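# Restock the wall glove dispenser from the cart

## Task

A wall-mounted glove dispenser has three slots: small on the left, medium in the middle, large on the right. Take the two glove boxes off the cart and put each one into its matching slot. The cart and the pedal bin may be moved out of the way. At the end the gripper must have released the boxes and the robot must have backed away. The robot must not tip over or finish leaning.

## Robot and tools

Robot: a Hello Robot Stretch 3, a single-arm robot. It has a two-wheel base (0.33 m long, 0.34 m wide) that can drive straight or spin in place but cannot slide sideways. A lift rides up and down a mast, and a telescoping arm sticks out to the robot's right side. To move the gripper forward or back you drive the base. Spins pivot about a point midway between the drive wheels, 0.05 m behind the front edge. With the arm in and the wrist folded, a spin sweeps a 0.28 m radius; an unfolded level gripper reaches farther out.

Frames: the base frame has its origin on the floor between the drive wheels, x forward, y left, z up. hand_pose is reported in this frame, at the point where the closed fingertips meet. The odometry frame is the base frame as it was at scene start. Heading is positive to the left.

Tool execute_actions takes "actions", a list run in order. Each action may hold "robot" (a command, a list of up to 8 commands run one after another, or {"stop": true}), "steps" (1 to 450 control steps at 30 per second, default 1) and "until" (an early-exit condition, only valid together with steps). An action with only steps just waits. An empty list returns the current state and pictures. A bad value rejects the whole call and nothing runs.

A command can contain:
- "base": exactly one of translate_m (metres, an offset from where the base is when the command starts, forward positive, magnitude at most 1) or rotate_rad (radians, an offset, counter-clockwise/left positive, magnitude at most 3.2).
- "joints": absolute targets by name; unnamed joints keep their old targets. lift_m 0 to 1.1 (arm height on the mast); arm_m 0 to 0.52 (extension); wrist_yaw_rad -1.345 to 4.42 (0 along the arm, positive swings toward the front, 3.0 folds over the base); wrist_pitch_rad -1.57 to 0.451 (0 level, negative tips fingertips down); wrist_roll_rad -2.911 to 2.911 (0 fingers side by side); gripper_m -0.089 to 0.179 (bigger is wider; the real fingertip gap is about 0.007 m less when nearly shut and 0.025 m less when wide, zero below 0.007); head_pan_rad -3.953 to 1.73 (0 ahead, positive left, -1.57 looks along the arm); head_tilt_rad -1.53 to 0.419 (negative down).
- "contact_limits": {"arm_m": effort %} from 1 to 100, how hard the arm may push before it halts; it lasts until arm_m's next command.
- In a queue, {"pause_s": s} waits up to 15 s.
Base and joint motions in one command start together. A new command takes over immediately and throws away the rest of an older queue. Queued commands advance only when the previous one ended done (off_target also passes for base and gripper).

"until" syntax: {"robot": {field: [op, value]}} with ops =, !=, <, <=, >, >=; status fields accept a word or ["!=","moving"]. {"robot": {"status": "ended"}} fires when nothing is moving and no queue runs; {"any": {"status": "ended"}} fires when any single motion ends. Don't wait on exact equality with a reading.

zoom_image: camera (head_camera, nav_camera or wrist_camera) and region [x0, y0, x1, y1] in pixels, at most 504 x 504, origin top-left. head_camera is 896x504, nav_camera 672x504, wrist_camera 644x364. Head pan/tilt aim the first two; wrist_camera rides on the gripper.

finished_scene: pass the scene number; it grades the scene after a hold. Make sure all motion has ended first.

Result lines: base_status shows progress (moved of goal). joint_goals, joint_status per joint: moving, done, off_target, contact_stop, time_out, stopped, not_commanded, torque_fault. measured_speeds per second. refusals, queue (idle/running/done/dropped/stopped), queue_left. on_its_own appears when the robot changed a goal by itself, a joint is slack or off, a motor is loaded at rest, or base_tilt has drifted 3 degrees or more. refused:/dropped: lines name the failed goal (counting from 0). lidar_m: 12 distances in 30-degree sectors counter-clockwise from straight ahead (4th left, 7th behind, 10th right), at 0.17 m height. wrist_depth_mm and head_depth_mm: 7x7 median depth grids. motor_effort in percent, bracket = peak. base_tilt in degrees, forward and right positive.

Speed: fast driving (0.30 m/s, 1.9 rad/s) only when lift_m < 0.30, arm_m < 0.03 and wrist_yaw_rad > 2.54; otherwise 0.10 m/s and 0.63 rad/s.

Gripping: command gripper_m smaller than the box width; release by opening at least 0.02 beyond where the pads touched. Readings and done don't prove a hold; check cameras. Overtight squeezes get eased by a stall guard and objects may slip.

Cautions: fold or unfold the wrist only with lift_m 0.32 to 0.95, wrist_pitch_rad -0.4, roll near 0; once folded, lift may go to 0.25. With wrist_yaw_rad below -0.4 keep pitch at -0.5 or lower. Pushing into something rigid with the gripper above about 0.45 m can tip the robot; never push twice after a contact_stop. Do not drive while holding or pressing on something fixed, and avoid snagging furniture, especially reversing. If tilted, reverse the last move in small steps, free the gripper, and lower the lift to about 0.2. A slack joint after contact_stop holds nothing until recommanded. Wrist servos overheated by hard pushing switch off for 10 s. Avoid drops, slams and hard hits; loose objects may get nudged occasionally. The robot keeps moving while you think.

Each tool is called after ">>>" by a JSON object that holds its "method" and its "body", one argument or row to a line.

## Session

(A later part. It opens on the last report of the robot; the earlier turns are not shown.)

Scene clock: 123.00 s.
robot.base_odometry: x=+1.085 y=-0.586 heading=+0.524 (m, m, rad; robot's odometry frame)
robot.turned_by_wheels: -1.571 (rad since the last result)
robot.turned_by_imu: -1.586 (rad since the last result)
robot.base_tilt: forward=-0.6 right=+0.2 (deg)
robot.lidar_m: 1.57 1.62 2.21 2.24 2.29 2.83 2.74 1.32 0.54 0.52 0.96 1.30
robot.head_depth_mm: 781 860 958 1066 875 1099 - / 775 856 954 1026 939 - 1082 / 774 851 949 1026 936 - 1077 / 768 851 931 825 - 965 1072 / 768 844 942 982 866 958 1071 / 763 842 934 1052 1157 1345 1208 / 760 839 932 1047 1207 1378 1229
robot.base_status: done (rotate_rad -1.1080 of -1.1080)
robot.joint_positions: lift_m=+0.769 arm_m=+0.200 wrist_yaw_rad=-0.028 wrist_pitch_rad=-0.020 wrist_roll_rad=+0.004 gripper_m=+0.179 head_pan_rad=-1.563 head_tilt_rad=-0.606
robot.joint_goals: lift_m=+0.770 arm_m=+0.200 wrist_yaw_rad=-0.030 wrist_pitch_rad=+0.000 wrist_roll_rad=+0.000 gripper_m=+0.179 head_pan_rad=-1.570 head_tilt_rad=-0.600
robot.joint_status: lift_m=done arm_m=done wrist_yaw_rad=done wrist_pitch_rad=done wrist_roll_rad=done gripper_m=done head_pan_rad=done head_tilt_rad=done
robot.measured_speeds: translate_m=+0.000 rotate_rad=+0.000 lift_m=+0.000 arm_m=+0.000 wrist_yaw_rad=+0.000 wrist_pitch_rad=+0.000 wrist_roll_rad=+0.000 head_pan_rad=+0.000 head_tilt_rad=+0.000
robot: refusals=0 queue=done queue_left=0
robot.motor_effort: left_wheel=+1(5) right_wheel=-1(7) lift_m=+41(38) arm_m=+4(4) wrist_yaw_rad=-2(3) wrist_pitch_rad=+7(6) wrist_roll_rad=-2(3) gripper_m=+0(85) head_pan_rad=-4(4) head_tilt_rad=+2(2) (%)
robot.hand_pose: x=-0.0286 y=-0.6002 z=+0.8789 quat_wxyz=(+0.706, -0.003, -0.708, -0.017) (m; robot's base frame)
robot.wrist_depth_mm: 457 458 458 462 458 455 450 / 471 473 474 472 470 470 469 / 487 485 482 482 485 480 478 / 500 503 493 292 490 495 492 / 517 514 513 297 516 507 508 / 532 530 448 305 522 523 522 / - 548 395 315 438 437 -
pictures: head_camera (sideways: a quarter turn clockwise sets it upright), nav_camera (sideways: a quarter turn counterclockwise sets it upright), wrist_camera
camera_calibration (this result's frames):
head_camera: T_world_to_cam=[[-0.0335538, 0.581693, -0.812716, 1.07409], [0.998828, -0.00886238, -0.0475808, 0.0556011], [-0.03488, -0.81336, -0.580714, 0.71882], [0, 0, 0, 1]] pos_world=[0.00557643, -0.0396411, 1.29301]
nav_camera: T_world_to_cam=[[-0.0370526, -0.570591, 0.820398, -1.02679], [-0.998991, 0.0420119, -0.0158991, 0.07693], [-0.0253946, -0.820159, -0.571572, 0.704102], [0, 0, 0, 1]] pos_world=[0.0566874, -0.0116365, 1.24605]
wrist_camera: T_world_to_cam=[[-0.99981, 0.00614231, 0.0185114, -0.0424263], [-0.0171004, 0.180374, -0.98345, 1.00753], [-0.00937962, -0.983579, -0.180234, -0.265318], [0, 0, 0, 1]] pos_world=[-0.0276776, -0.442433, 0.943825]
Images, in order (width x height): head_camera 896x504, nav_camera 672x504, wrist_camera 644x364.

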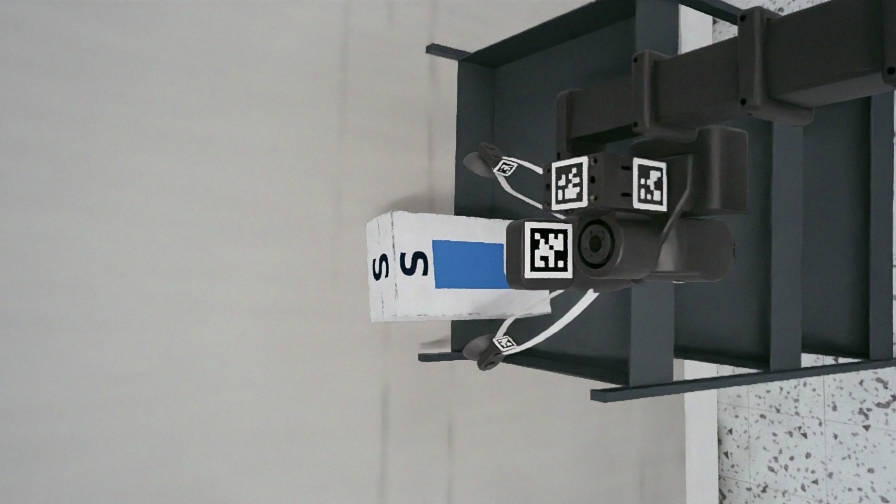

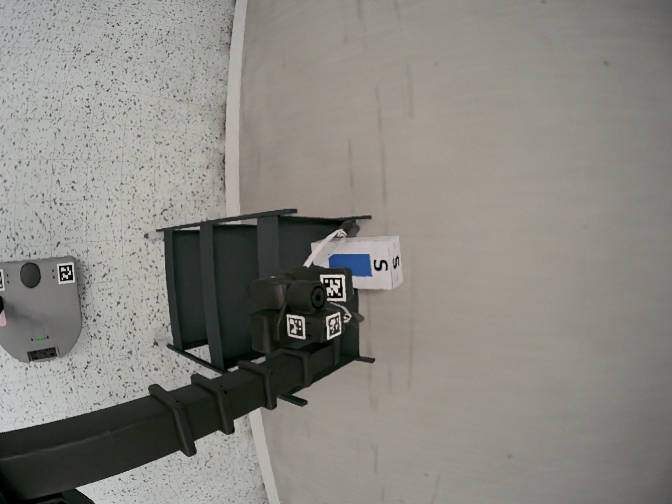

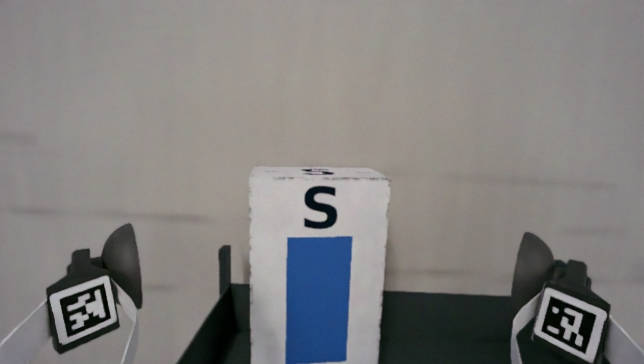

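>>> {"method": "execute_actions", "body": {
  "actions": [
    {"robot":[{"joints":{"arm_m":0.37,"wrist_yaw_rad":0.08},"base":{"translate_m":-0.018}}],"steps":200,"until":{"robot":{"status":"ended"}}}
  ]
}}

Scene clock: 126.37 s.
robot.base_odometry: x=+1.070 y=-0.595 heading=+0.524 (m, m, rad; robot's odometry frame)
robot.turned_by_wheels: +0.000 (rad since the last result)
robot.turned_by_imu: +0.000 (rad since the last result)
robot.base_tilt: forward=-0.7 right=+0.3 (deg)
robot.lidar_m: 1.58 1.64 2.24 2.23 2.30 2.82 2.72 1.32 0.54 0.52 0.53 1.30
robot.head_depth_mm: 780 860 957 1065 882 780 - / 773 857 955 1024 - - 1091 / 776 851 951 - 847 972 1079 / 771 849 933 - 843 966 1071 / 768 848 923 860 866 963 1063 / 764 843 936 1043 914 997 1180 / 760 840 931 1054 1207 1364 1235
robot.base_status: done (translate_m -0.0180 of -0.0180)
robot.joint_positions: lift_m=+0.769 arm_m=+0.370 wrist_yaw_rad=+0.078 wrist_pitch_rad=-0.020 wrist_roll_rad=+0.004 gripper_m=+0.179 head_pan_rad=-1.563 head_tilt_rad=-0.606
robot.joint_goals: lift_m=+0.770 arm_m=+0.370 wrist_yaw_rad=+0.080 wrist_pitch_rad=+0.000 wrist_roll_rad=+0.000 gripper_m=+0.179 head_pan_rad=-1.570 head_tilt_rad=-0.600
robot.joint_status: lift_m=done arm_m=done wrist_yaw_rad=done wrist_pitch_rad=done wrist_roll_rad=done gripper_m=done head_pan_rad=done head_tilt_rad=done
robot.measured_speeds: translate_m=+0.000 rotate_rad=+0.000 lift_m=+0.000 arm_m=+0.000 wrist_yaw_rad=+0.000 wrist_pitch_rad=+0.000 wrist_roll_rad=+0.000 head_pan_rad=+0.000 head_tilt_rad=+0.000
robot: refusals=0 queue=done queue_left=0
robot.motor_effort: left_wheel=+1(2) right_wheel=-1(4) lift_m=+40(41) arm_m=+5(4) wrist_yaw_rad=+2(5) wrist_pitch_rad=+7(7) wrist_roll_rad=-2(2) gripper_m=+0(0) head_pan_rad=-4(4) head_tilt_rad=+3(2) (%)
robot.hand_pose: x=-0.0016 y=-0.7696 z=+0.8790 quat_wxyz=(+0.706, +0.035, -0.708, +0.020) (m; robot's base frame)
robot.wrist_depth_mm: 328 319 308 300 291 279 273 / 336 327 317 307 297 287 279 / 347 339 328 317 305 296 289 / 359 351 335 323 315 305 294 / 370 356 136 139 143 310 303 / 389 121 121 122 123 125 310 / - 380 125 125 127 328 -
pictures: head_camera (sideways: a quarter turn clockwise sets it upright), nav_camera (sideways: a quarter turn counterclockwise sets it upright), wrist_camera
camera_calibration (this result's frames):
head_camera: T_world_to_cam=[[-0.0335537, 0.581693, -0.812716, 1.07409], [0.998828, -0.0088625, -0.0475808, 0.0556011], [-0.0348801, -0.81336, -0.580714, 0.71882], [0, 0, 0, 1]] pos_world=[0.00557642, -0.0396411, 1.29301]
nav_camera: T_world_to_cam=[[-0.0370526, -0.570591, 0.820398, -1.02679], [-0.998991, 0.042012, -0.0158991, 0.07693], [-0.0253947, -0.820159, -0.571572, 0.704102], [0, 0, 0, 1]] pos_world=[0.0566874, -0.0116365, 1.24605]
wrist_camera: T_world_to_cam=[[-0.994882, -0.099333, 0.0185153, -0.0955561], [-0.036015, 0.177396, -0.98348, 1.03629], [0.0944075, -0.979114, -0.180066, -0.428162], [0, 0, 0, 1]] pos_world=[-0.0173233, -0.612545, 0.943842]
Images, in order (width x height): head_camera 896x504, nav_camera 672x504, wrist_camera 644x364.

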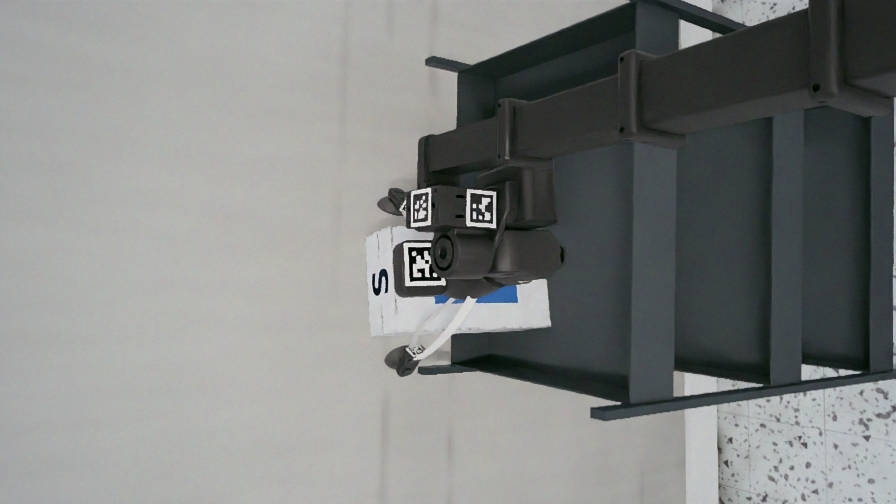

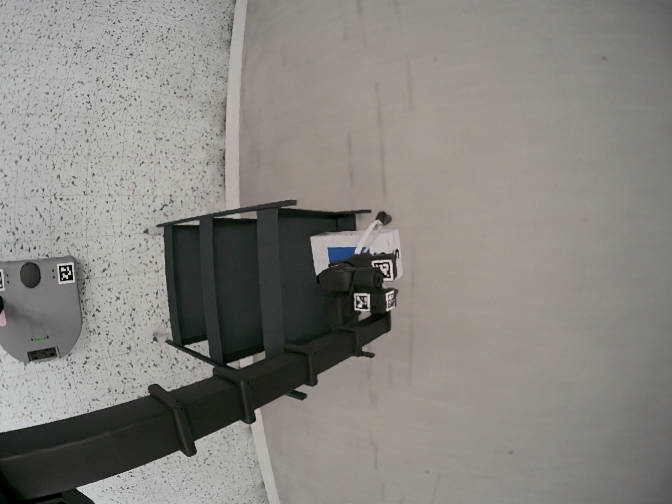

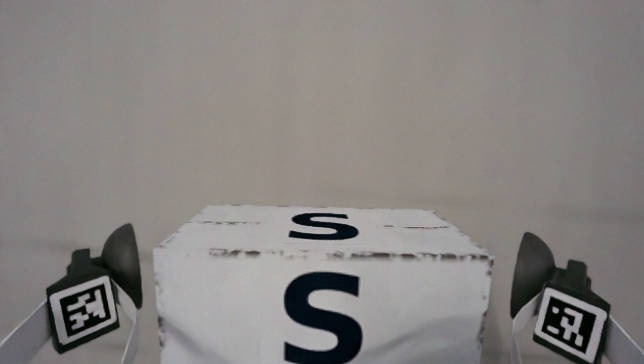

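>>> {"method": "execute_actions", "body": {
  "actions": [
    {"robot":[{"joints":{"arm_m":0.376}},{"joints":{"gripper_m":0.072}},{"joints":{"lift_m":0.88}},{"joints":{"arm_m":0,"wrist_pitch_rad":0.045,"wrist_yaw_rad":-0.04}}],"steps":400,"until":{"robot":{"status":"ended"}}}
  ]
}}

Scene clock: 134.53 s.
robot.base_odometry: x=+1.070 y=-0.595 heading=+0.524 (m, m, rad; robot's odometry frame)
robot.turned_by_wheels: +0.000 (rad since the last result)
robot.turned_by_imu: +0.000 (rad since the last result)
robot.base_tilt: forward=-0.6 right=+0.3 (deg)
robot.lidar_m: 1.58 1.65 2.23 2.23 2.29 2.82 2.72 1.32 0.54 0.52 0.53 1.30
robot.head_depth_mm: 778 861 959 1063 884 765 - / 776 855 957 1021 853 747 - / 773 852 953 1014 441 - - / 770 846 945 1008 439 - - / 767 843 940 1003 445 525 1065 / 766 841 937 1037 892 998 1196 / 764 838 934 1054 1209 1385 1232
robot.base_status: done (translate_m -0.0180 of -0.0180)
robot.joint_positions: lift_m=+0.879 arm_m=+0.002 wrist_yaw_rad=-0.039 wrist_pitch_rad=-0.030 wrist_roll_rad=+0.003 gripper_m=+0.076 head_pan_rad=-1.563 head_tilt_rad=-0.606
robot.joint_goals: lift_m=+0.880 arm_m=+0.000 wrist_yaw_rad=-0.040 wrist_pitch_rad=+0.045 wrist_roll_rad=+0.000 gripper_m=+0.075 head_pan_rad=-1.570 head_tilt_rad=-0.600
robot.joint_status: lift_m=done arm_m=done wrist_yaw_rad=done wrist_pitch_rad=off_target wrist_roll_rad=done gripper_m=done head_pan_rad=done head_tilt_rad=done
robot.measured_speeds: translate_m=+0.000 rotate_rad=+0.000 lift_m=+0.000 arm_m=+0.000 wrist_yaw_rad=+0.000 wrist_pitch_rad=+0.000 wrist_roll_rad=+0.000 head_pan_rad=+0.000 head_tilt_rad=+0.000
robot: refusals=0 queue=dropped queue_left=0
robot.motor_effort: left_wheel=+1(2) right_wheel=+0(2) lift_m=+45(47) arm_m=-3(4) wrist_yaw_rad=-1(8) wrist_pitch_rad=+27(30) wrist_roll_rad=-1(2) gripper_m=-19(93) head_pan_rad=-4(4) head_tilt_rad=+2(2) (%)
robot.hand_pose: x=-0.0315 y=-0.4025 z=+0.9863 quat_wxyz=(+0.706, -0.003, -0.708, -0.025) (m; robot's base frame)
robot.wrist_depth_mm: 647 642 637 643 634 653 644 / 653 663 670 662 661 661 660 / 679 684 686 678 691 684 680 / 700 704 705 704 702 698 707 / 727 720 140 143 148 724 732 / 753 123 123 123 124 126 757 / 767 790 125 126 127 304 788
pictures: head_camera (sideways: a quarter turn clockwise sets it upright), nav_camera (sideways: a quarter turn counterclockwise sets it upright), wrist_camera
camera_calibration (this result's frames):
head_camera: T_world_to_cam=[[-0.0335537, 0.581688, -0.81272, 1.0741], [0.998828, -0.00886279, -0.0475807, 0.055601], [-0.0348801, -0.813364, -0.580709, 0.718813], [0, 0, 0, 1]] pos_world=[0.00557642, -0.0396412, 1.29301]
nav_camera: T_world_to_cam=[[-0.0370527, -0.570586, 0.820401, -1.0268], [-0.998991, 0.0420119, -0.0158994, 0.0769304], [-0.0253947, -0.820162, -0.571567, 0.704095], [0, 0, 0, 1]] pos_world=[0.0566874, -0.0116368, 1.24605]
wrist_camera: T_world_to_cam=[[-0.999646, 0.0176036, 0.0199576, -0.0454125], [-0.0162482, 0.1902, -0.981611, 1.07953], [-0.0210758, -0.981588, -0.189846, -0.0416], [0, 0, 0, 1]] pos_world=[-0.0287328, -0.245361, 1.05269]
Images, in order (width x height): head_camera 896x504, nav_camera 672x504, wrist_camera 644x364.

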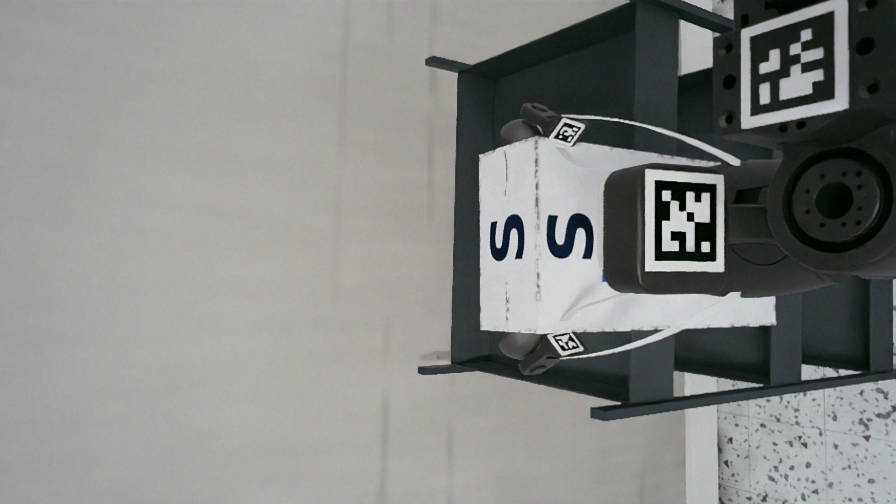

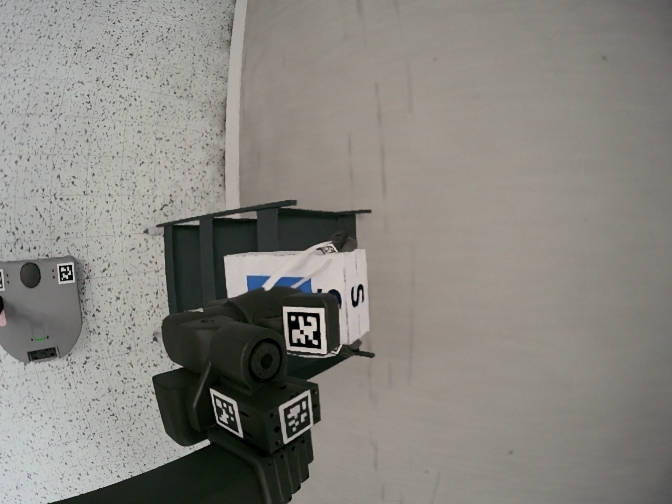

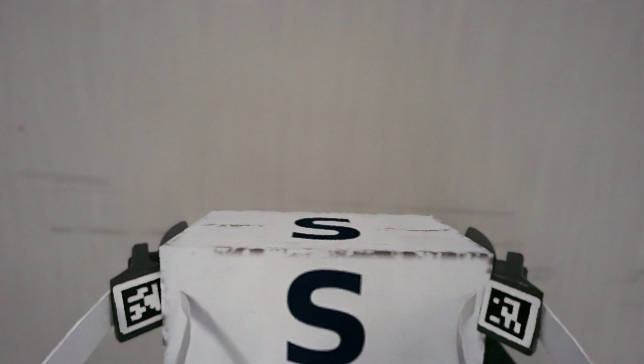

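>>> {"method": "execute_actions", "body": {
  "actions": [
    {"robot":{"joints":{"wrist_pitch_rad":0.07,"wrist_yaw_rad":-0.055}},"steps":1},
    {"robot":[{"base":{"rotate_rad":1.174}},{"base":{"translate_m":1.0}},{"base":{"translate_m":0.995},"joints":{"lift_m":1.03,"arm_m":0.2}},{"base":{"rotate_rad":0.397}},{"joints":{"arm_m":0.35}}],"steps":450,"until":{"robot":{"status":"ended"}}},
    {"steps":450,"until":{"robot":{"status":"ended"}}}
  ]
}}

Scene clock: 164.80 s.
robot.base_odometry: x=+0.817 y=+1.384 heading=+2.095 (m, m, rad; robot's odometry frame)
robot.turned_by_wheels: +1.571 (rad since the last result)
robot.turned_by_imu: +1.591 (rad since the last result)
robot.base_tilt: forward=-0.7 right=+0.3 (deg)
robot.lidar_m: 1.01 1.05 1.15 1.49 3.60 2.42 2.47 1.15 0.83 0.80 0.83 1.06
robot.head_depth_mm: 659 - 808 816 1074 1261 1263 / 655 744 821 909 1062 1252 1258 / 646 - 792 905 1057 1248 1246 / 653 - 717 915 1052 1228 1245 / 656 711 795 906 1046 1220 1238 / 653 718 802 907 1038 1218 1231 / 652 718 798 899 1032 1205 1233
robot.base_status: done (rotate_rad +0.3970 of +0.3970)
robot.joint_positions: lift_m=+1.029 arm_m=+0.350 wrist_yaw_rad=-0.054 wrist_pitch_rad=-0.005 wrist_roll_rad=+0.003 gripper_m=+0.076 head_pan_rad=-1.563 head_tilt_rad=-0.606
robot.joint_goals: lift_m=+1.030 arm_m=+0.350 wrist_yaw_rad=-0.055 wrist_pitch_rad=+0.070 wrist_roll_rad=+0.000 gripper_m=+0.075 head_pan_rad=-1.570 head_tilt_rad=-0.600
robot.joint_status: lift_m=done arm_m=done wrist_yaw_rad=done wrist_pitch_rad=off_target wrist_roll_rad=done gripper_m=done head_pan_rad=done head_tilt_rad=done
robot.measured_speeds: translate_m=+0.000 rotate_rad=+0.000 lift_m=+0.000 arm_m=+0.000 wrist_yaw_rad=+0.000 wrist_pitch_rad=+0.000 wrist_roll_rad=+0.000 head_pan_rad=+0.000 head_tilt_rad=+0.000
robot: refusals=0 queue=done queue_left=0
robot.motor_effort: left_wheel=+0(4) right_wheel=+1(6) lift_m=+44(49) arm_m=+5(6) wrist_yaw_rad=+0(3) wrist_pitch_rad=+27(30) wrist_roll_rad=-1(1) gripper_m=-20(20) head_pan_rad=-4(3) head_tilt_rad=+3(2) (%)
robot.hand_pose: x=-0.0352 y=-0.7503 z=+1.1425 quat_wxyz=(+0.706, -0.017, -0.708, -0.021) (m; robot's base frame)
robot.wrist_depth_mm: 193 195 195 197 197 199 199 / 198 200 200 202 204 204 205 / 204 204 206 207 208 210 210 / 209 210 212 213 214 214 217 / 215 215 140 143 149 221 224 / 221 123 123 123 125 126 230 / 226 229 125 126 127 183 236
pictures: head_camera (sideways: a quarter turn clockwise sets it upright), nav_camera (sideways: a quarter turn counterclockwise sets it upright), wrist_camera
camera_calibration (this result's frames):
head_camera: T_world_to_cam=[[-0.0335511, 0.581688, -0.81272, 1.0741], [0.998828, -0.00886721, -0.0475807, 0.055601], [-0.0348837, -0.813364, -0.580709, 0.718813], [0, 0, 0, 1]] pos_world=[0.00557625, -0.0396412, 1.29301]
nav_camera: T_world_to_cam=[[-0.0370552, -0.570586, 0.820401, -1.0268], [-0.99899, 0.0420163, -0.0158994, 0.0769304], [-0.0253983, -0.820162, -0.571567, 0.704095], [0, 0, 0, 1]] pos_world=[0.0566873, -0.0116371, 1.24605]
wrist_camera: T_world_to_cam=[[-0.999263, 0.0324521, 0.02048, -0.0355497], [-0.0147965, 0.166581, -0.985917, 1.28621], [-0.0354067, -0.985494, -0.165978, -0.384185], [0, 0, 0, 1]] pos_world=[-0.0300948, -0.591718, 1.20506]
Images, in order (width x height): head_camera 896x504, nav_camera 672x504, wrist_camera 644x364.

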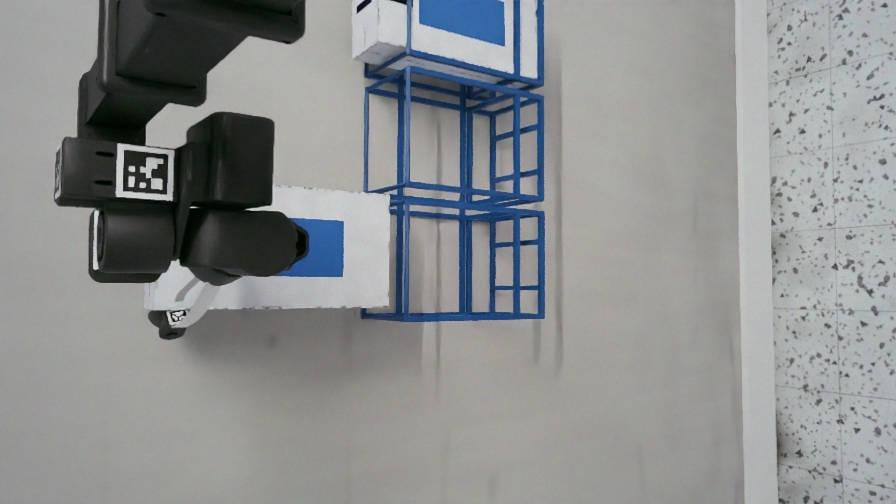

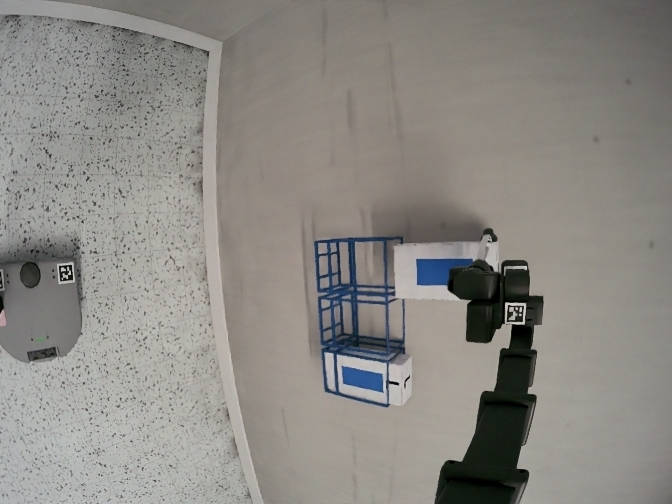

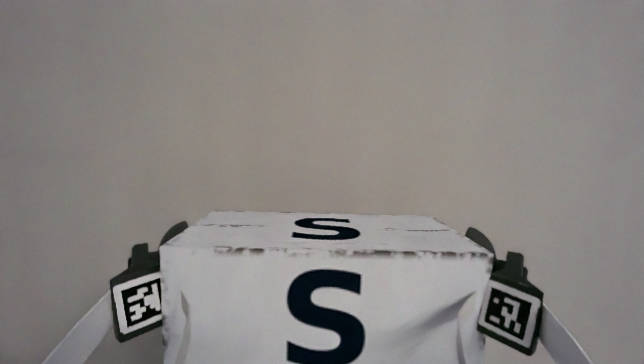

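>>> {"method": "execute_actions", "body": {
  "actions": [
    {"robot":[{"base":{"translate_m":0.007},"joints":{"arm_m":0.37}},{"joints":{"lift_m":1.015}}],"steps":450,"until":{"robot":{"status":"ended"}}}
  ]
}}

>>> {"method": "zoom_image", "body": {
  "camera": "head_camera",
  "region": [320,170,480,330]
}}

Scene clock: 167.37 s.
robot.base_odometry: x=+0.813 y=+1.390 heading=+2.095 (m, m, rad; robot's odometry frame)
robot.turned_by_wheels: +0.000 (rad since the last result)
robot.turned_by_imu: +0.000 (rad since the last result)
robot.base_tilt: forward=-0.6 right=+0.3 (deg)
robot.lidar_m: 1.01 1.04 1.15 1.46 3.58 2.42 2.43 1.15 0.83 0.80 0.83 1.05
robot.head_depth_mm: 666 - 797 815 1074 1261 1259 / 657 758 821 909 1066 1252 1251 / 652 - 812 902 1054 1247 1249 / 657 - 735 915 1048 1228 1241 / 659 710 791 894 1043 1228 1236 / 654 720 803 909 1035 1219 1235 / 653 719 797 899 1039 1207 1236
robot.base_status: done (translate_m +0.0070 of +0.0070)
robot.joint_positions: lift_m=+1.015 arm_m=+0.370 wrist_yaw_rad=-0.054 wrist_pitch_rad=-0.005 wrist_roll_rad=+0.003 gripper_m=+0.076 head_pan_rad=-1.563 head_tilt_rad=-0.606
robot.joint_goals: lift_m=+1.015 arm_m=+0.370 wrist_yaw_rad=-0.055 wrist_pitch_rad=+0.070 wrist_roll_rad=+0.000 gripper_m=+0.075 head_pan_rad=-1.570 head_tilt_rad=-0.600
robot.joint_status: lift_m=done arm_m=done wrist_yaw_rad=done wrist_pitch_rad=off_target wrist_roll_rad=done gripper_m=done head_pan_rad=done head_tilt_rad=done
robot.measured_speeds: translate_m=+0.000 rotate_rad=+0.000 lift_m=+0.000 arm_m=+0.000 wrist_yaw_rad=+0.000 wrist_pitch_rad=+0.000 wrist_roll_rad=+0.000 head_pan_rad=+0.000 head_tilt_rad=+0.000
robot: refusals=0 queue=done queue_left=0
robot.motor_effort: left_wheel=-1(2) right_wheel=+0(3) lift_m=+19(45) arm_m=+5(4) wrist_yaw_rad=-1(1) wrist_pitch_rad=+27(27) wrist_roll_rad=-1(1) gripper_m=-20(20) head_pan_rad=-4(5) head_tilt_rad=+2(2) (%)
robot.hand_pose: x=-0.0352 y=-0.7704 z=+1.1287 quat_wxyz=(+0.706, -0.017, -0.708, -0.021) (m; robot's base frame)
robot.wrist_depth_mm: 175 176 176 178 178 179 181 / 179 180 181 182 183 184 185 / 184 185 186 187 188 190 190 / 188 190 191 192 193 194 196 / 194 195 140 144 148 199 201 / 200 123 123 124 124 126 208 / 205 207 125 126 127 171 214
pictures: head_camera (sideways: a quarter turn clockwise sets it upright), nav_camera (sideways: a quarter turn counterclockwise sets it upright), wrist_camera
camera_calibration (this result's frames):
head_camera: T_world_to_cam=[[-0.0335511, 0.581688, -0.81272, 1.0741], [0.998828, -0.0088672, -0.0475807, 0.055601], [-0.0348837, -0.813364, -0.580709, 0.718813], [0, 0, 0, 1]] pos_world=[0.00557625, -0.0396412, 1.29301]
nav_camera: T_world_to_cam=[[-0.0370552, -0.570586, 0.820401, -1.0268], [-0.99899, 0.0420163, -0.0158994, 0.0769304], [-0.0253983, -0.820162, -0.571567, 0.704095], [0, 0, 0, 1]] pos_world=[0.0566873, -0.0116371, 1.24605]
wrist_camera: T_world_to_cam=[[-0.999262, 0.032483, 0.0204907, -0.0346134], [-0.0148199, 0.166083, -0.986, 1.27573], [-0.0354314, -0.985577, -0.165479, -0.406818], [0, 0, 0, 1]] pos_world=[-0.0300958, -0.611703, 1.19126]
Images, in order (width x height): head_camera 896x504, nav_camera 672x504, wrist_camera 644x364.

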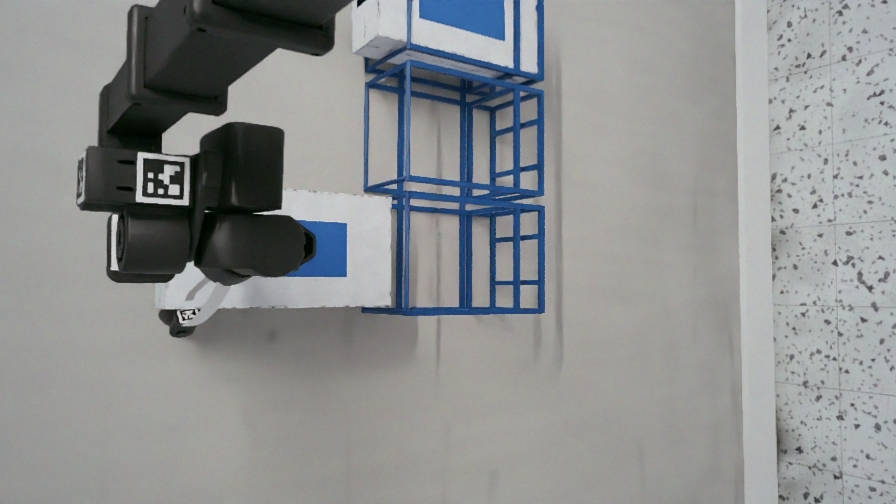

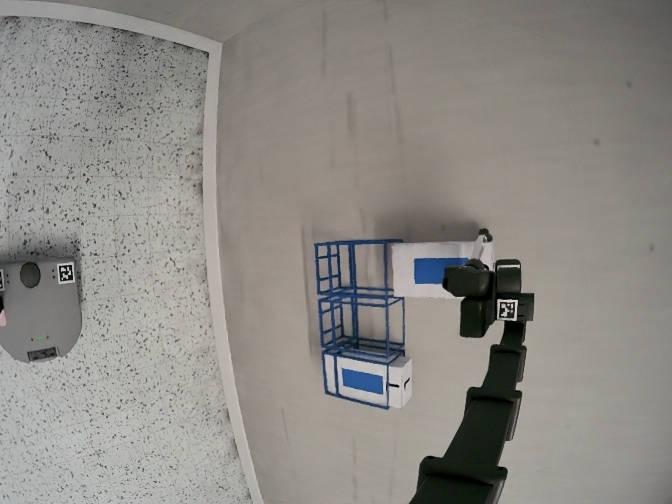

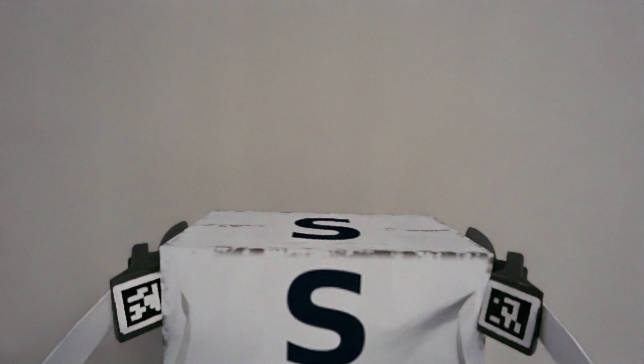

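Region (320, 170, 480, 330) of head_camera's 896x504 image, scaled by 3.150, with more detail than that image has.

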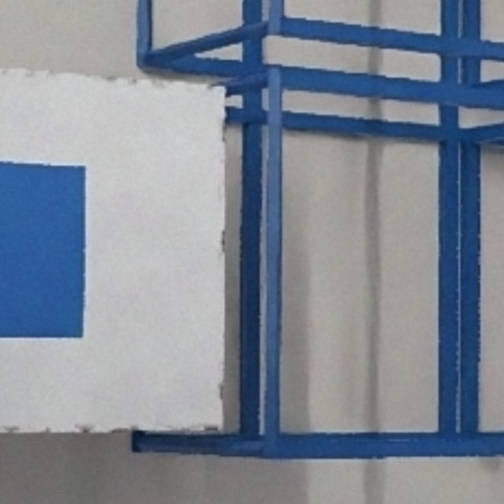

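>>> {"method": "execute_actions", "body": {
  "actions": [
    {"robot":{"base":{"translate_m":0.0015}},"steps":30,"until":{"robot":{"status":"ended"}}},
    {"robot":{"joints":{"lift_m":0.803}},"steps":90,"until":{"robot":{"wrist_pitch_rad":[">",0.012]}}},
    {"robot":{"stop":true},"steps":10}
  ]
}}

Scene clock: 171.33 s.
robot.base_odometry: x=+0.813 y=+1.391 heading=+2.095 (m, m, rad; robot's odometry frame)
robot.turned_by_wheels: +0.000 (rad since the last result)
robot.turned_by_imu: +0.000 (rad since the last result)
robot.base_tilt: forward=-0.6 right=+0.3 (deg)
robot.lidar_m: 1.01 1.04 1.15 1.45 3.61 2.43 2.44 1.14 0.83 0.80 0.83 1.05
robot.head_depth_mm: 669 736 801 817 1055 - - / 665 734 818 899 - 1295 1258 / 665 734 802 - 1071 1252 1248 / 660 726 788 - 1056 1232 1246 / 659 726 795 874 1049 1226 1240 / 657 722 802 906 1044 1213 1236 / 652 719 799 902 1032 1203 1231
robot.base_status: done (translate_m +0.0015 of +0.0015)
robot.joint_positions: lift_m=+0.803 arm_m=+0.370 wrist_yaw_rad=-0.055 wrist_pitch_rad=+0.022 wrist_roll_rad=+0.007 gripper_m=+0.076 head_pan_rad=-1.563 head_tilt_rad=-0.606
robot.joint_goals: lift_m=+0.803 arm_m=+0.370 wrist_yaw_rad=-0.055 wrist_pitch_rad=+0.070 wrist_roll_rad=+0.000 gripper_m=+0.075 head_pan_rad=-1.570 head_tilt_rad=-0.600
robot.joint_status: lift_m=moving arm_m=done wrist_yaw_rad=done wrist_pitch_rad=off_target wrist_roll_rad=done gripper_m=done head_pan_rad=done head_tilt_rad=done
robot.measured_speeds: translate_m=+0.000 rotate_rad=+0.000 lift_m=+0.000 arm_m=+0.000 wrist_yaw_rad=+0.000 wrist_pitch_rad=+0.000 wrist_roll_rad=+0.000 head_pan_rad=+0.000 head_tilt_rad=+0.000
robot: refusals=0 queue=stopped queue_left=0
robot.motor_effort: left_wheel=+0(1) right_wheel=+1(5) lift_m=+19(14) arm_m=+4(5) wrist_yaw_rad=+0(1) wrist_pitch_rad=+17(27) wrist_roll_rad=-4(4) gripper_m=-19(19) head_pan_rad=-4(4) head_tilt_rad=+2(2) (%)
robot.hand_pose: x=-0.0355 y=-0.7709 z=+0.9237 quat_wxyz=(+0.705, -0.027, -0.709, -0.012) (m; robot's base frame)
robot.wrist_depth_mm: 178 178 180 180 181 183 184 / 182 182 184 184 185 186 188 / 186 186 188 189 190 191 192 / 190 190 191 193 194 195 197 / 194 193 139 143 149 199 201 / 199 123 123 124 125 125 205 / 202 203 125 126 127 128 210
pictures: head_camera (sideways: a quarter turn clockwise sets it upright), nav_camera (sideways: a quarter turn counterclockwise sets it upright), wrist_camera
camera_calibration (this result's frames):
head_camera: T_world_to_cam=[[-0.0335513, 0.581688, -0.81272, 1.0741], [0.998828, -0.00886685, -0.0475807, 0.055601], [-0.0348834, -0.813364, -0.580709, 0.718813], [0, 0, 0, 1]] pos_world=[0.00557626, -0.0396412, 1.29301]
nav_camera: T_world_to_cam=[[-0.037055, -0.570586, 0.820401, -1.0268], [-0.99899, 0.0420159, -0.0158994, 0.0769304], [-0.025398, -0.820162, -0.571567, 0.704095], [0, 0, 0, 1]] pos_world=[0.0566873, -0.0116371, 1.24605]
wrist_camera: T_world_to_cam=[[-0.99928, 0.0338927, 0.0170687, -0.026418], [-0.0121755, 0.139659, -0.990125, 1.05716], [-0.0359418, -0.98962, -0.139145, -0.468783], [0, 0, 0, 1]] pos_world=[-0.0303764, -0.610663, 0.981941]
Images, in order (width x height): head_camera 896x504, nav_camera 672x504, wrist_camera 644x364.

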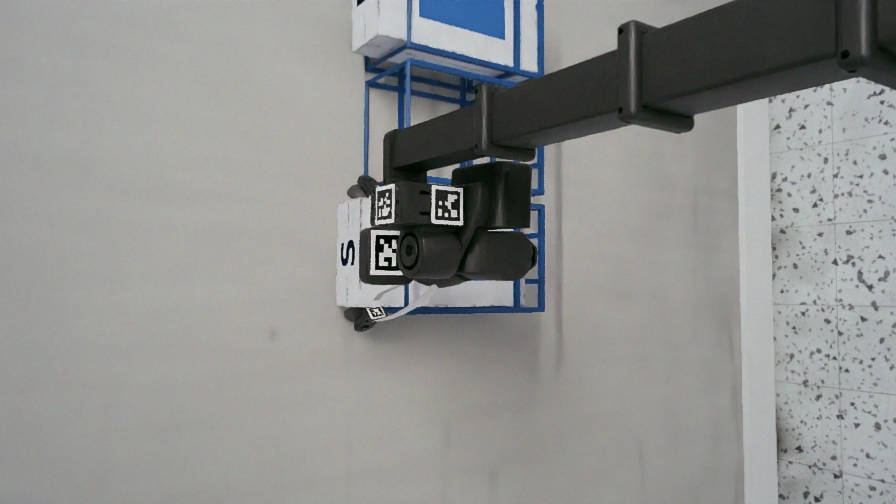

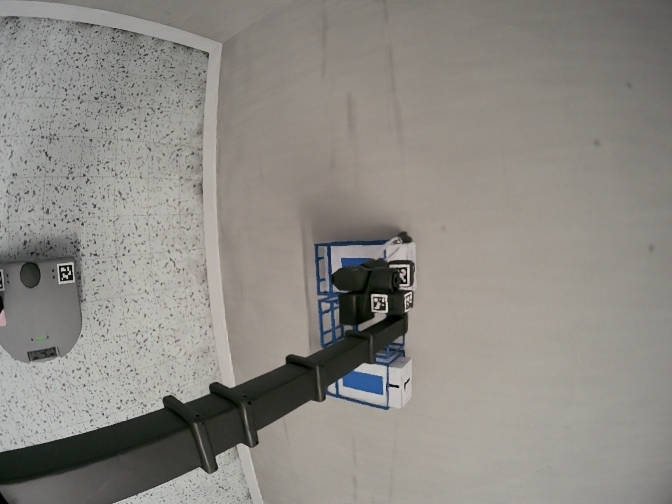

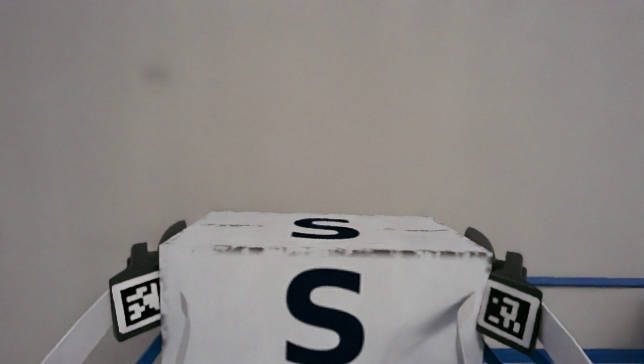

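>>> {"method": "execute_actions", "body": {
  "actions": [
    {"robot":[{"joints":{"gripper_m":0.179}},{"joints":{"lift_m":0.83,"arm_m":0}}],"steps":450,"until":{"robot":{"status":"ended"}}}
  ]
}}

Scene clock: 177.33 s.
robot.base_odometry: x=+0.813 y=+1.391 heading=+2.095 (m, m, rad; robot's odometry frame)
robot.turned_by_wheels: +0.000 (rad since the last result)
robot.turned_by_imu: +0.000 (rad since the last result)
robot.base_tilt: forward=-0.7 right=+0.3 (deg)
robot.lidar_m: 1.01 1.04 1.15 1.46 3.61 2.43 2.44 1.15 0.83 0.80 0.83 1.05
robot.head_depth_mm: 670 739 800 811 1074 1262 1311 / 667 734 818 908 1049 1251 1319 / 664 732 813 888 1062 1191 - / 660 728 791 802 1053 - - / 659 725 809 880 1044 1233 1235 / 653 721 804 907 1038 1219 1232 / 653 717 799 906 1034 1210 1237
robot.base_status: done (translate_m +0.0015 of +0.0015)
robot.joint_positions: lift_m=+0.829 arm_m=+0.002 wrist_yaw_rad=-0.055 wrist_pitch_rad=+0.050 wrist_roll_rad=+0.005 gripper_m=+0.179 head_pan_rad=-1.563 head_tilt_rad=-0.606
robot.joint_goals: lift_m=+0.830 arm_m=+0.000 wrist_yaw_rad=-0.055 wrist_pitch_rad=+0.070 wrist_roll_rad=+0.000 gripper_m=+0.179 head_pan_rad=-1.570 head_tilt_rad=-0.600
robot.joint_status: lift_m=done arm_m=done wrist_yaw_rad=done wrist_pitch_rad=off_target wrist_roll_rad=done gripper_m=done head_pan_rad=done head_tilt_rad=done
robot.measured_speeds: translate_m=+0.000 rotate_rad=+0.000 lift_m=+0.000 arm_m=+0.000 wrist_yaw_rad=+0.000 wrist_pitch_rad=+0.000 wrist_roll_rad=+0.000 head_pan_rad=+0.000 head_tilt_rad=+0.000
robot: refusals=0 queue=done queue_left=0
robot.motor_effort: left_wheel=+0(1) right_wheel=+1(1) lift_m=+40(41) arm_m=-4(3) wrist_yaw_rad=+0(0) wrist_pitch_rad=+7(17) wrist_roll_rad=-3(4) gripper_m=+1(83) head_pan_rad=-4(4) head_tilt_rad=+2(2) (%)
robot.hand_pose: x=-0.0355 y=-0.4040 z=+0.9569 quat_wxyz=(+0.706, -0.037, -0.708, -0.002) (m; robot's base frame)
robot.wrist_depth_mm: 528 529 539 548 542 545 545 / 542 541 545 554 548 559 567 / 550 556 557 554 558 563 569 / 564 560 562 558 569 575 579 / 566 572 576 482 574 480 586 / 577 584 578 490 590 486 600 / - 590 595 494 592 496 -
pictures: head_camera (sideways: a quarter turn clockwise sets it upright), nav_camera (sideways: a quarter turn counterclockwise sets it upright), wrist_camera
camera_calibration (this result's frames):
head_camera: T_world_to_cam=[[-0.0335512, 0.581682, -0.812724, 1.0741], [0.998828, -0.00886745, -0.0475806, 0.0556008], [-0.0348835, -0.813368, -0.580703, 0.718805], [0, 0, 0, 1]] pos_world=[0.00557625, -0.0396412, 1.29301]
nav_camera: T_world_to_cam=[[-0.0370552, -0.57058, 0.820406, -1.0268], [-0.99899, 0.0420161, -0.0158998, 0.0769309], [-0.0253981, -0.820167, -0.57156, 0.704087], [0, 0, 0, 1]] pos_world=[0.0566873, -0.0116375, 1.24605]
wrist_camera: T_world_to_cam=[[-0.999219, 0.0344735, 0.0192985, -0.0413435], [-0.0153336, 0.111786, -0.993614, 1.03073], [-0.0364107, -0.993134, -0.11117, -0.129251], [0, 0, 0, 1]] pos_world=[-0.0302125, -0.24216, 1.01058]
Images, in order (width x height): head_camera 896x504, nav_camera 672x504, wrist_camera 644x364.

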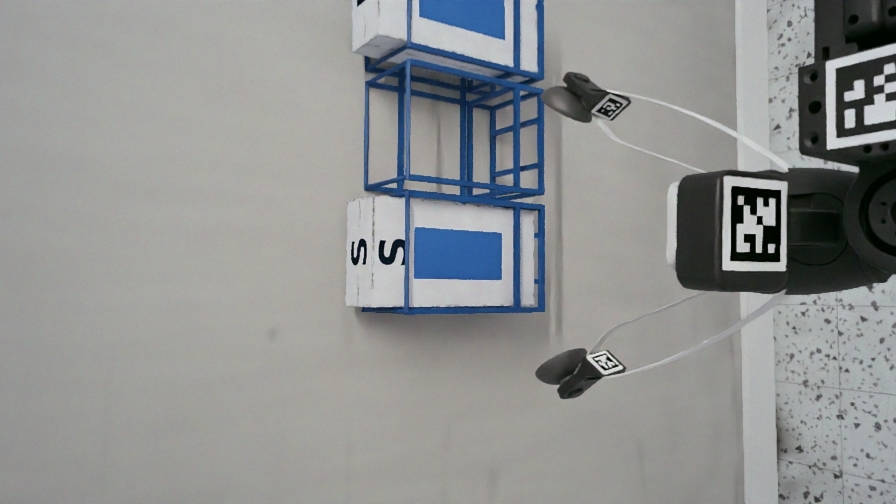

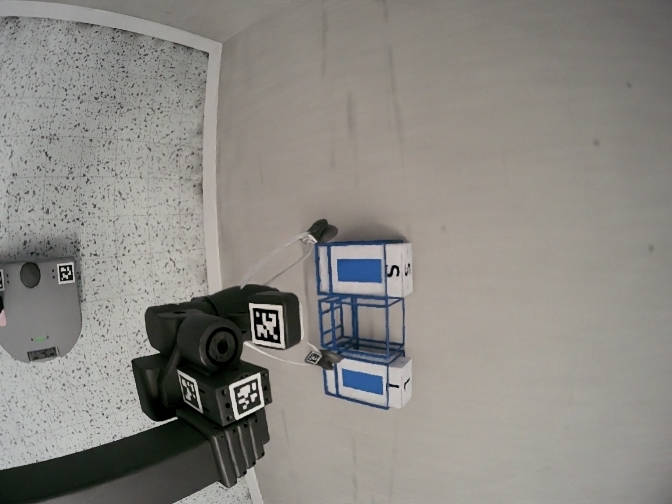

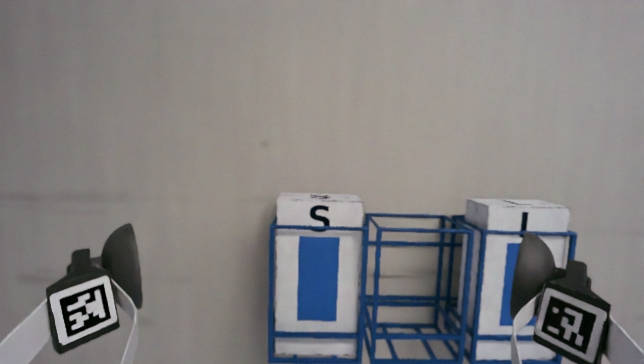

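>>> {"method": "finished_scene", "body": {
  "scene": 1
}}

The scene is finished: the task was done.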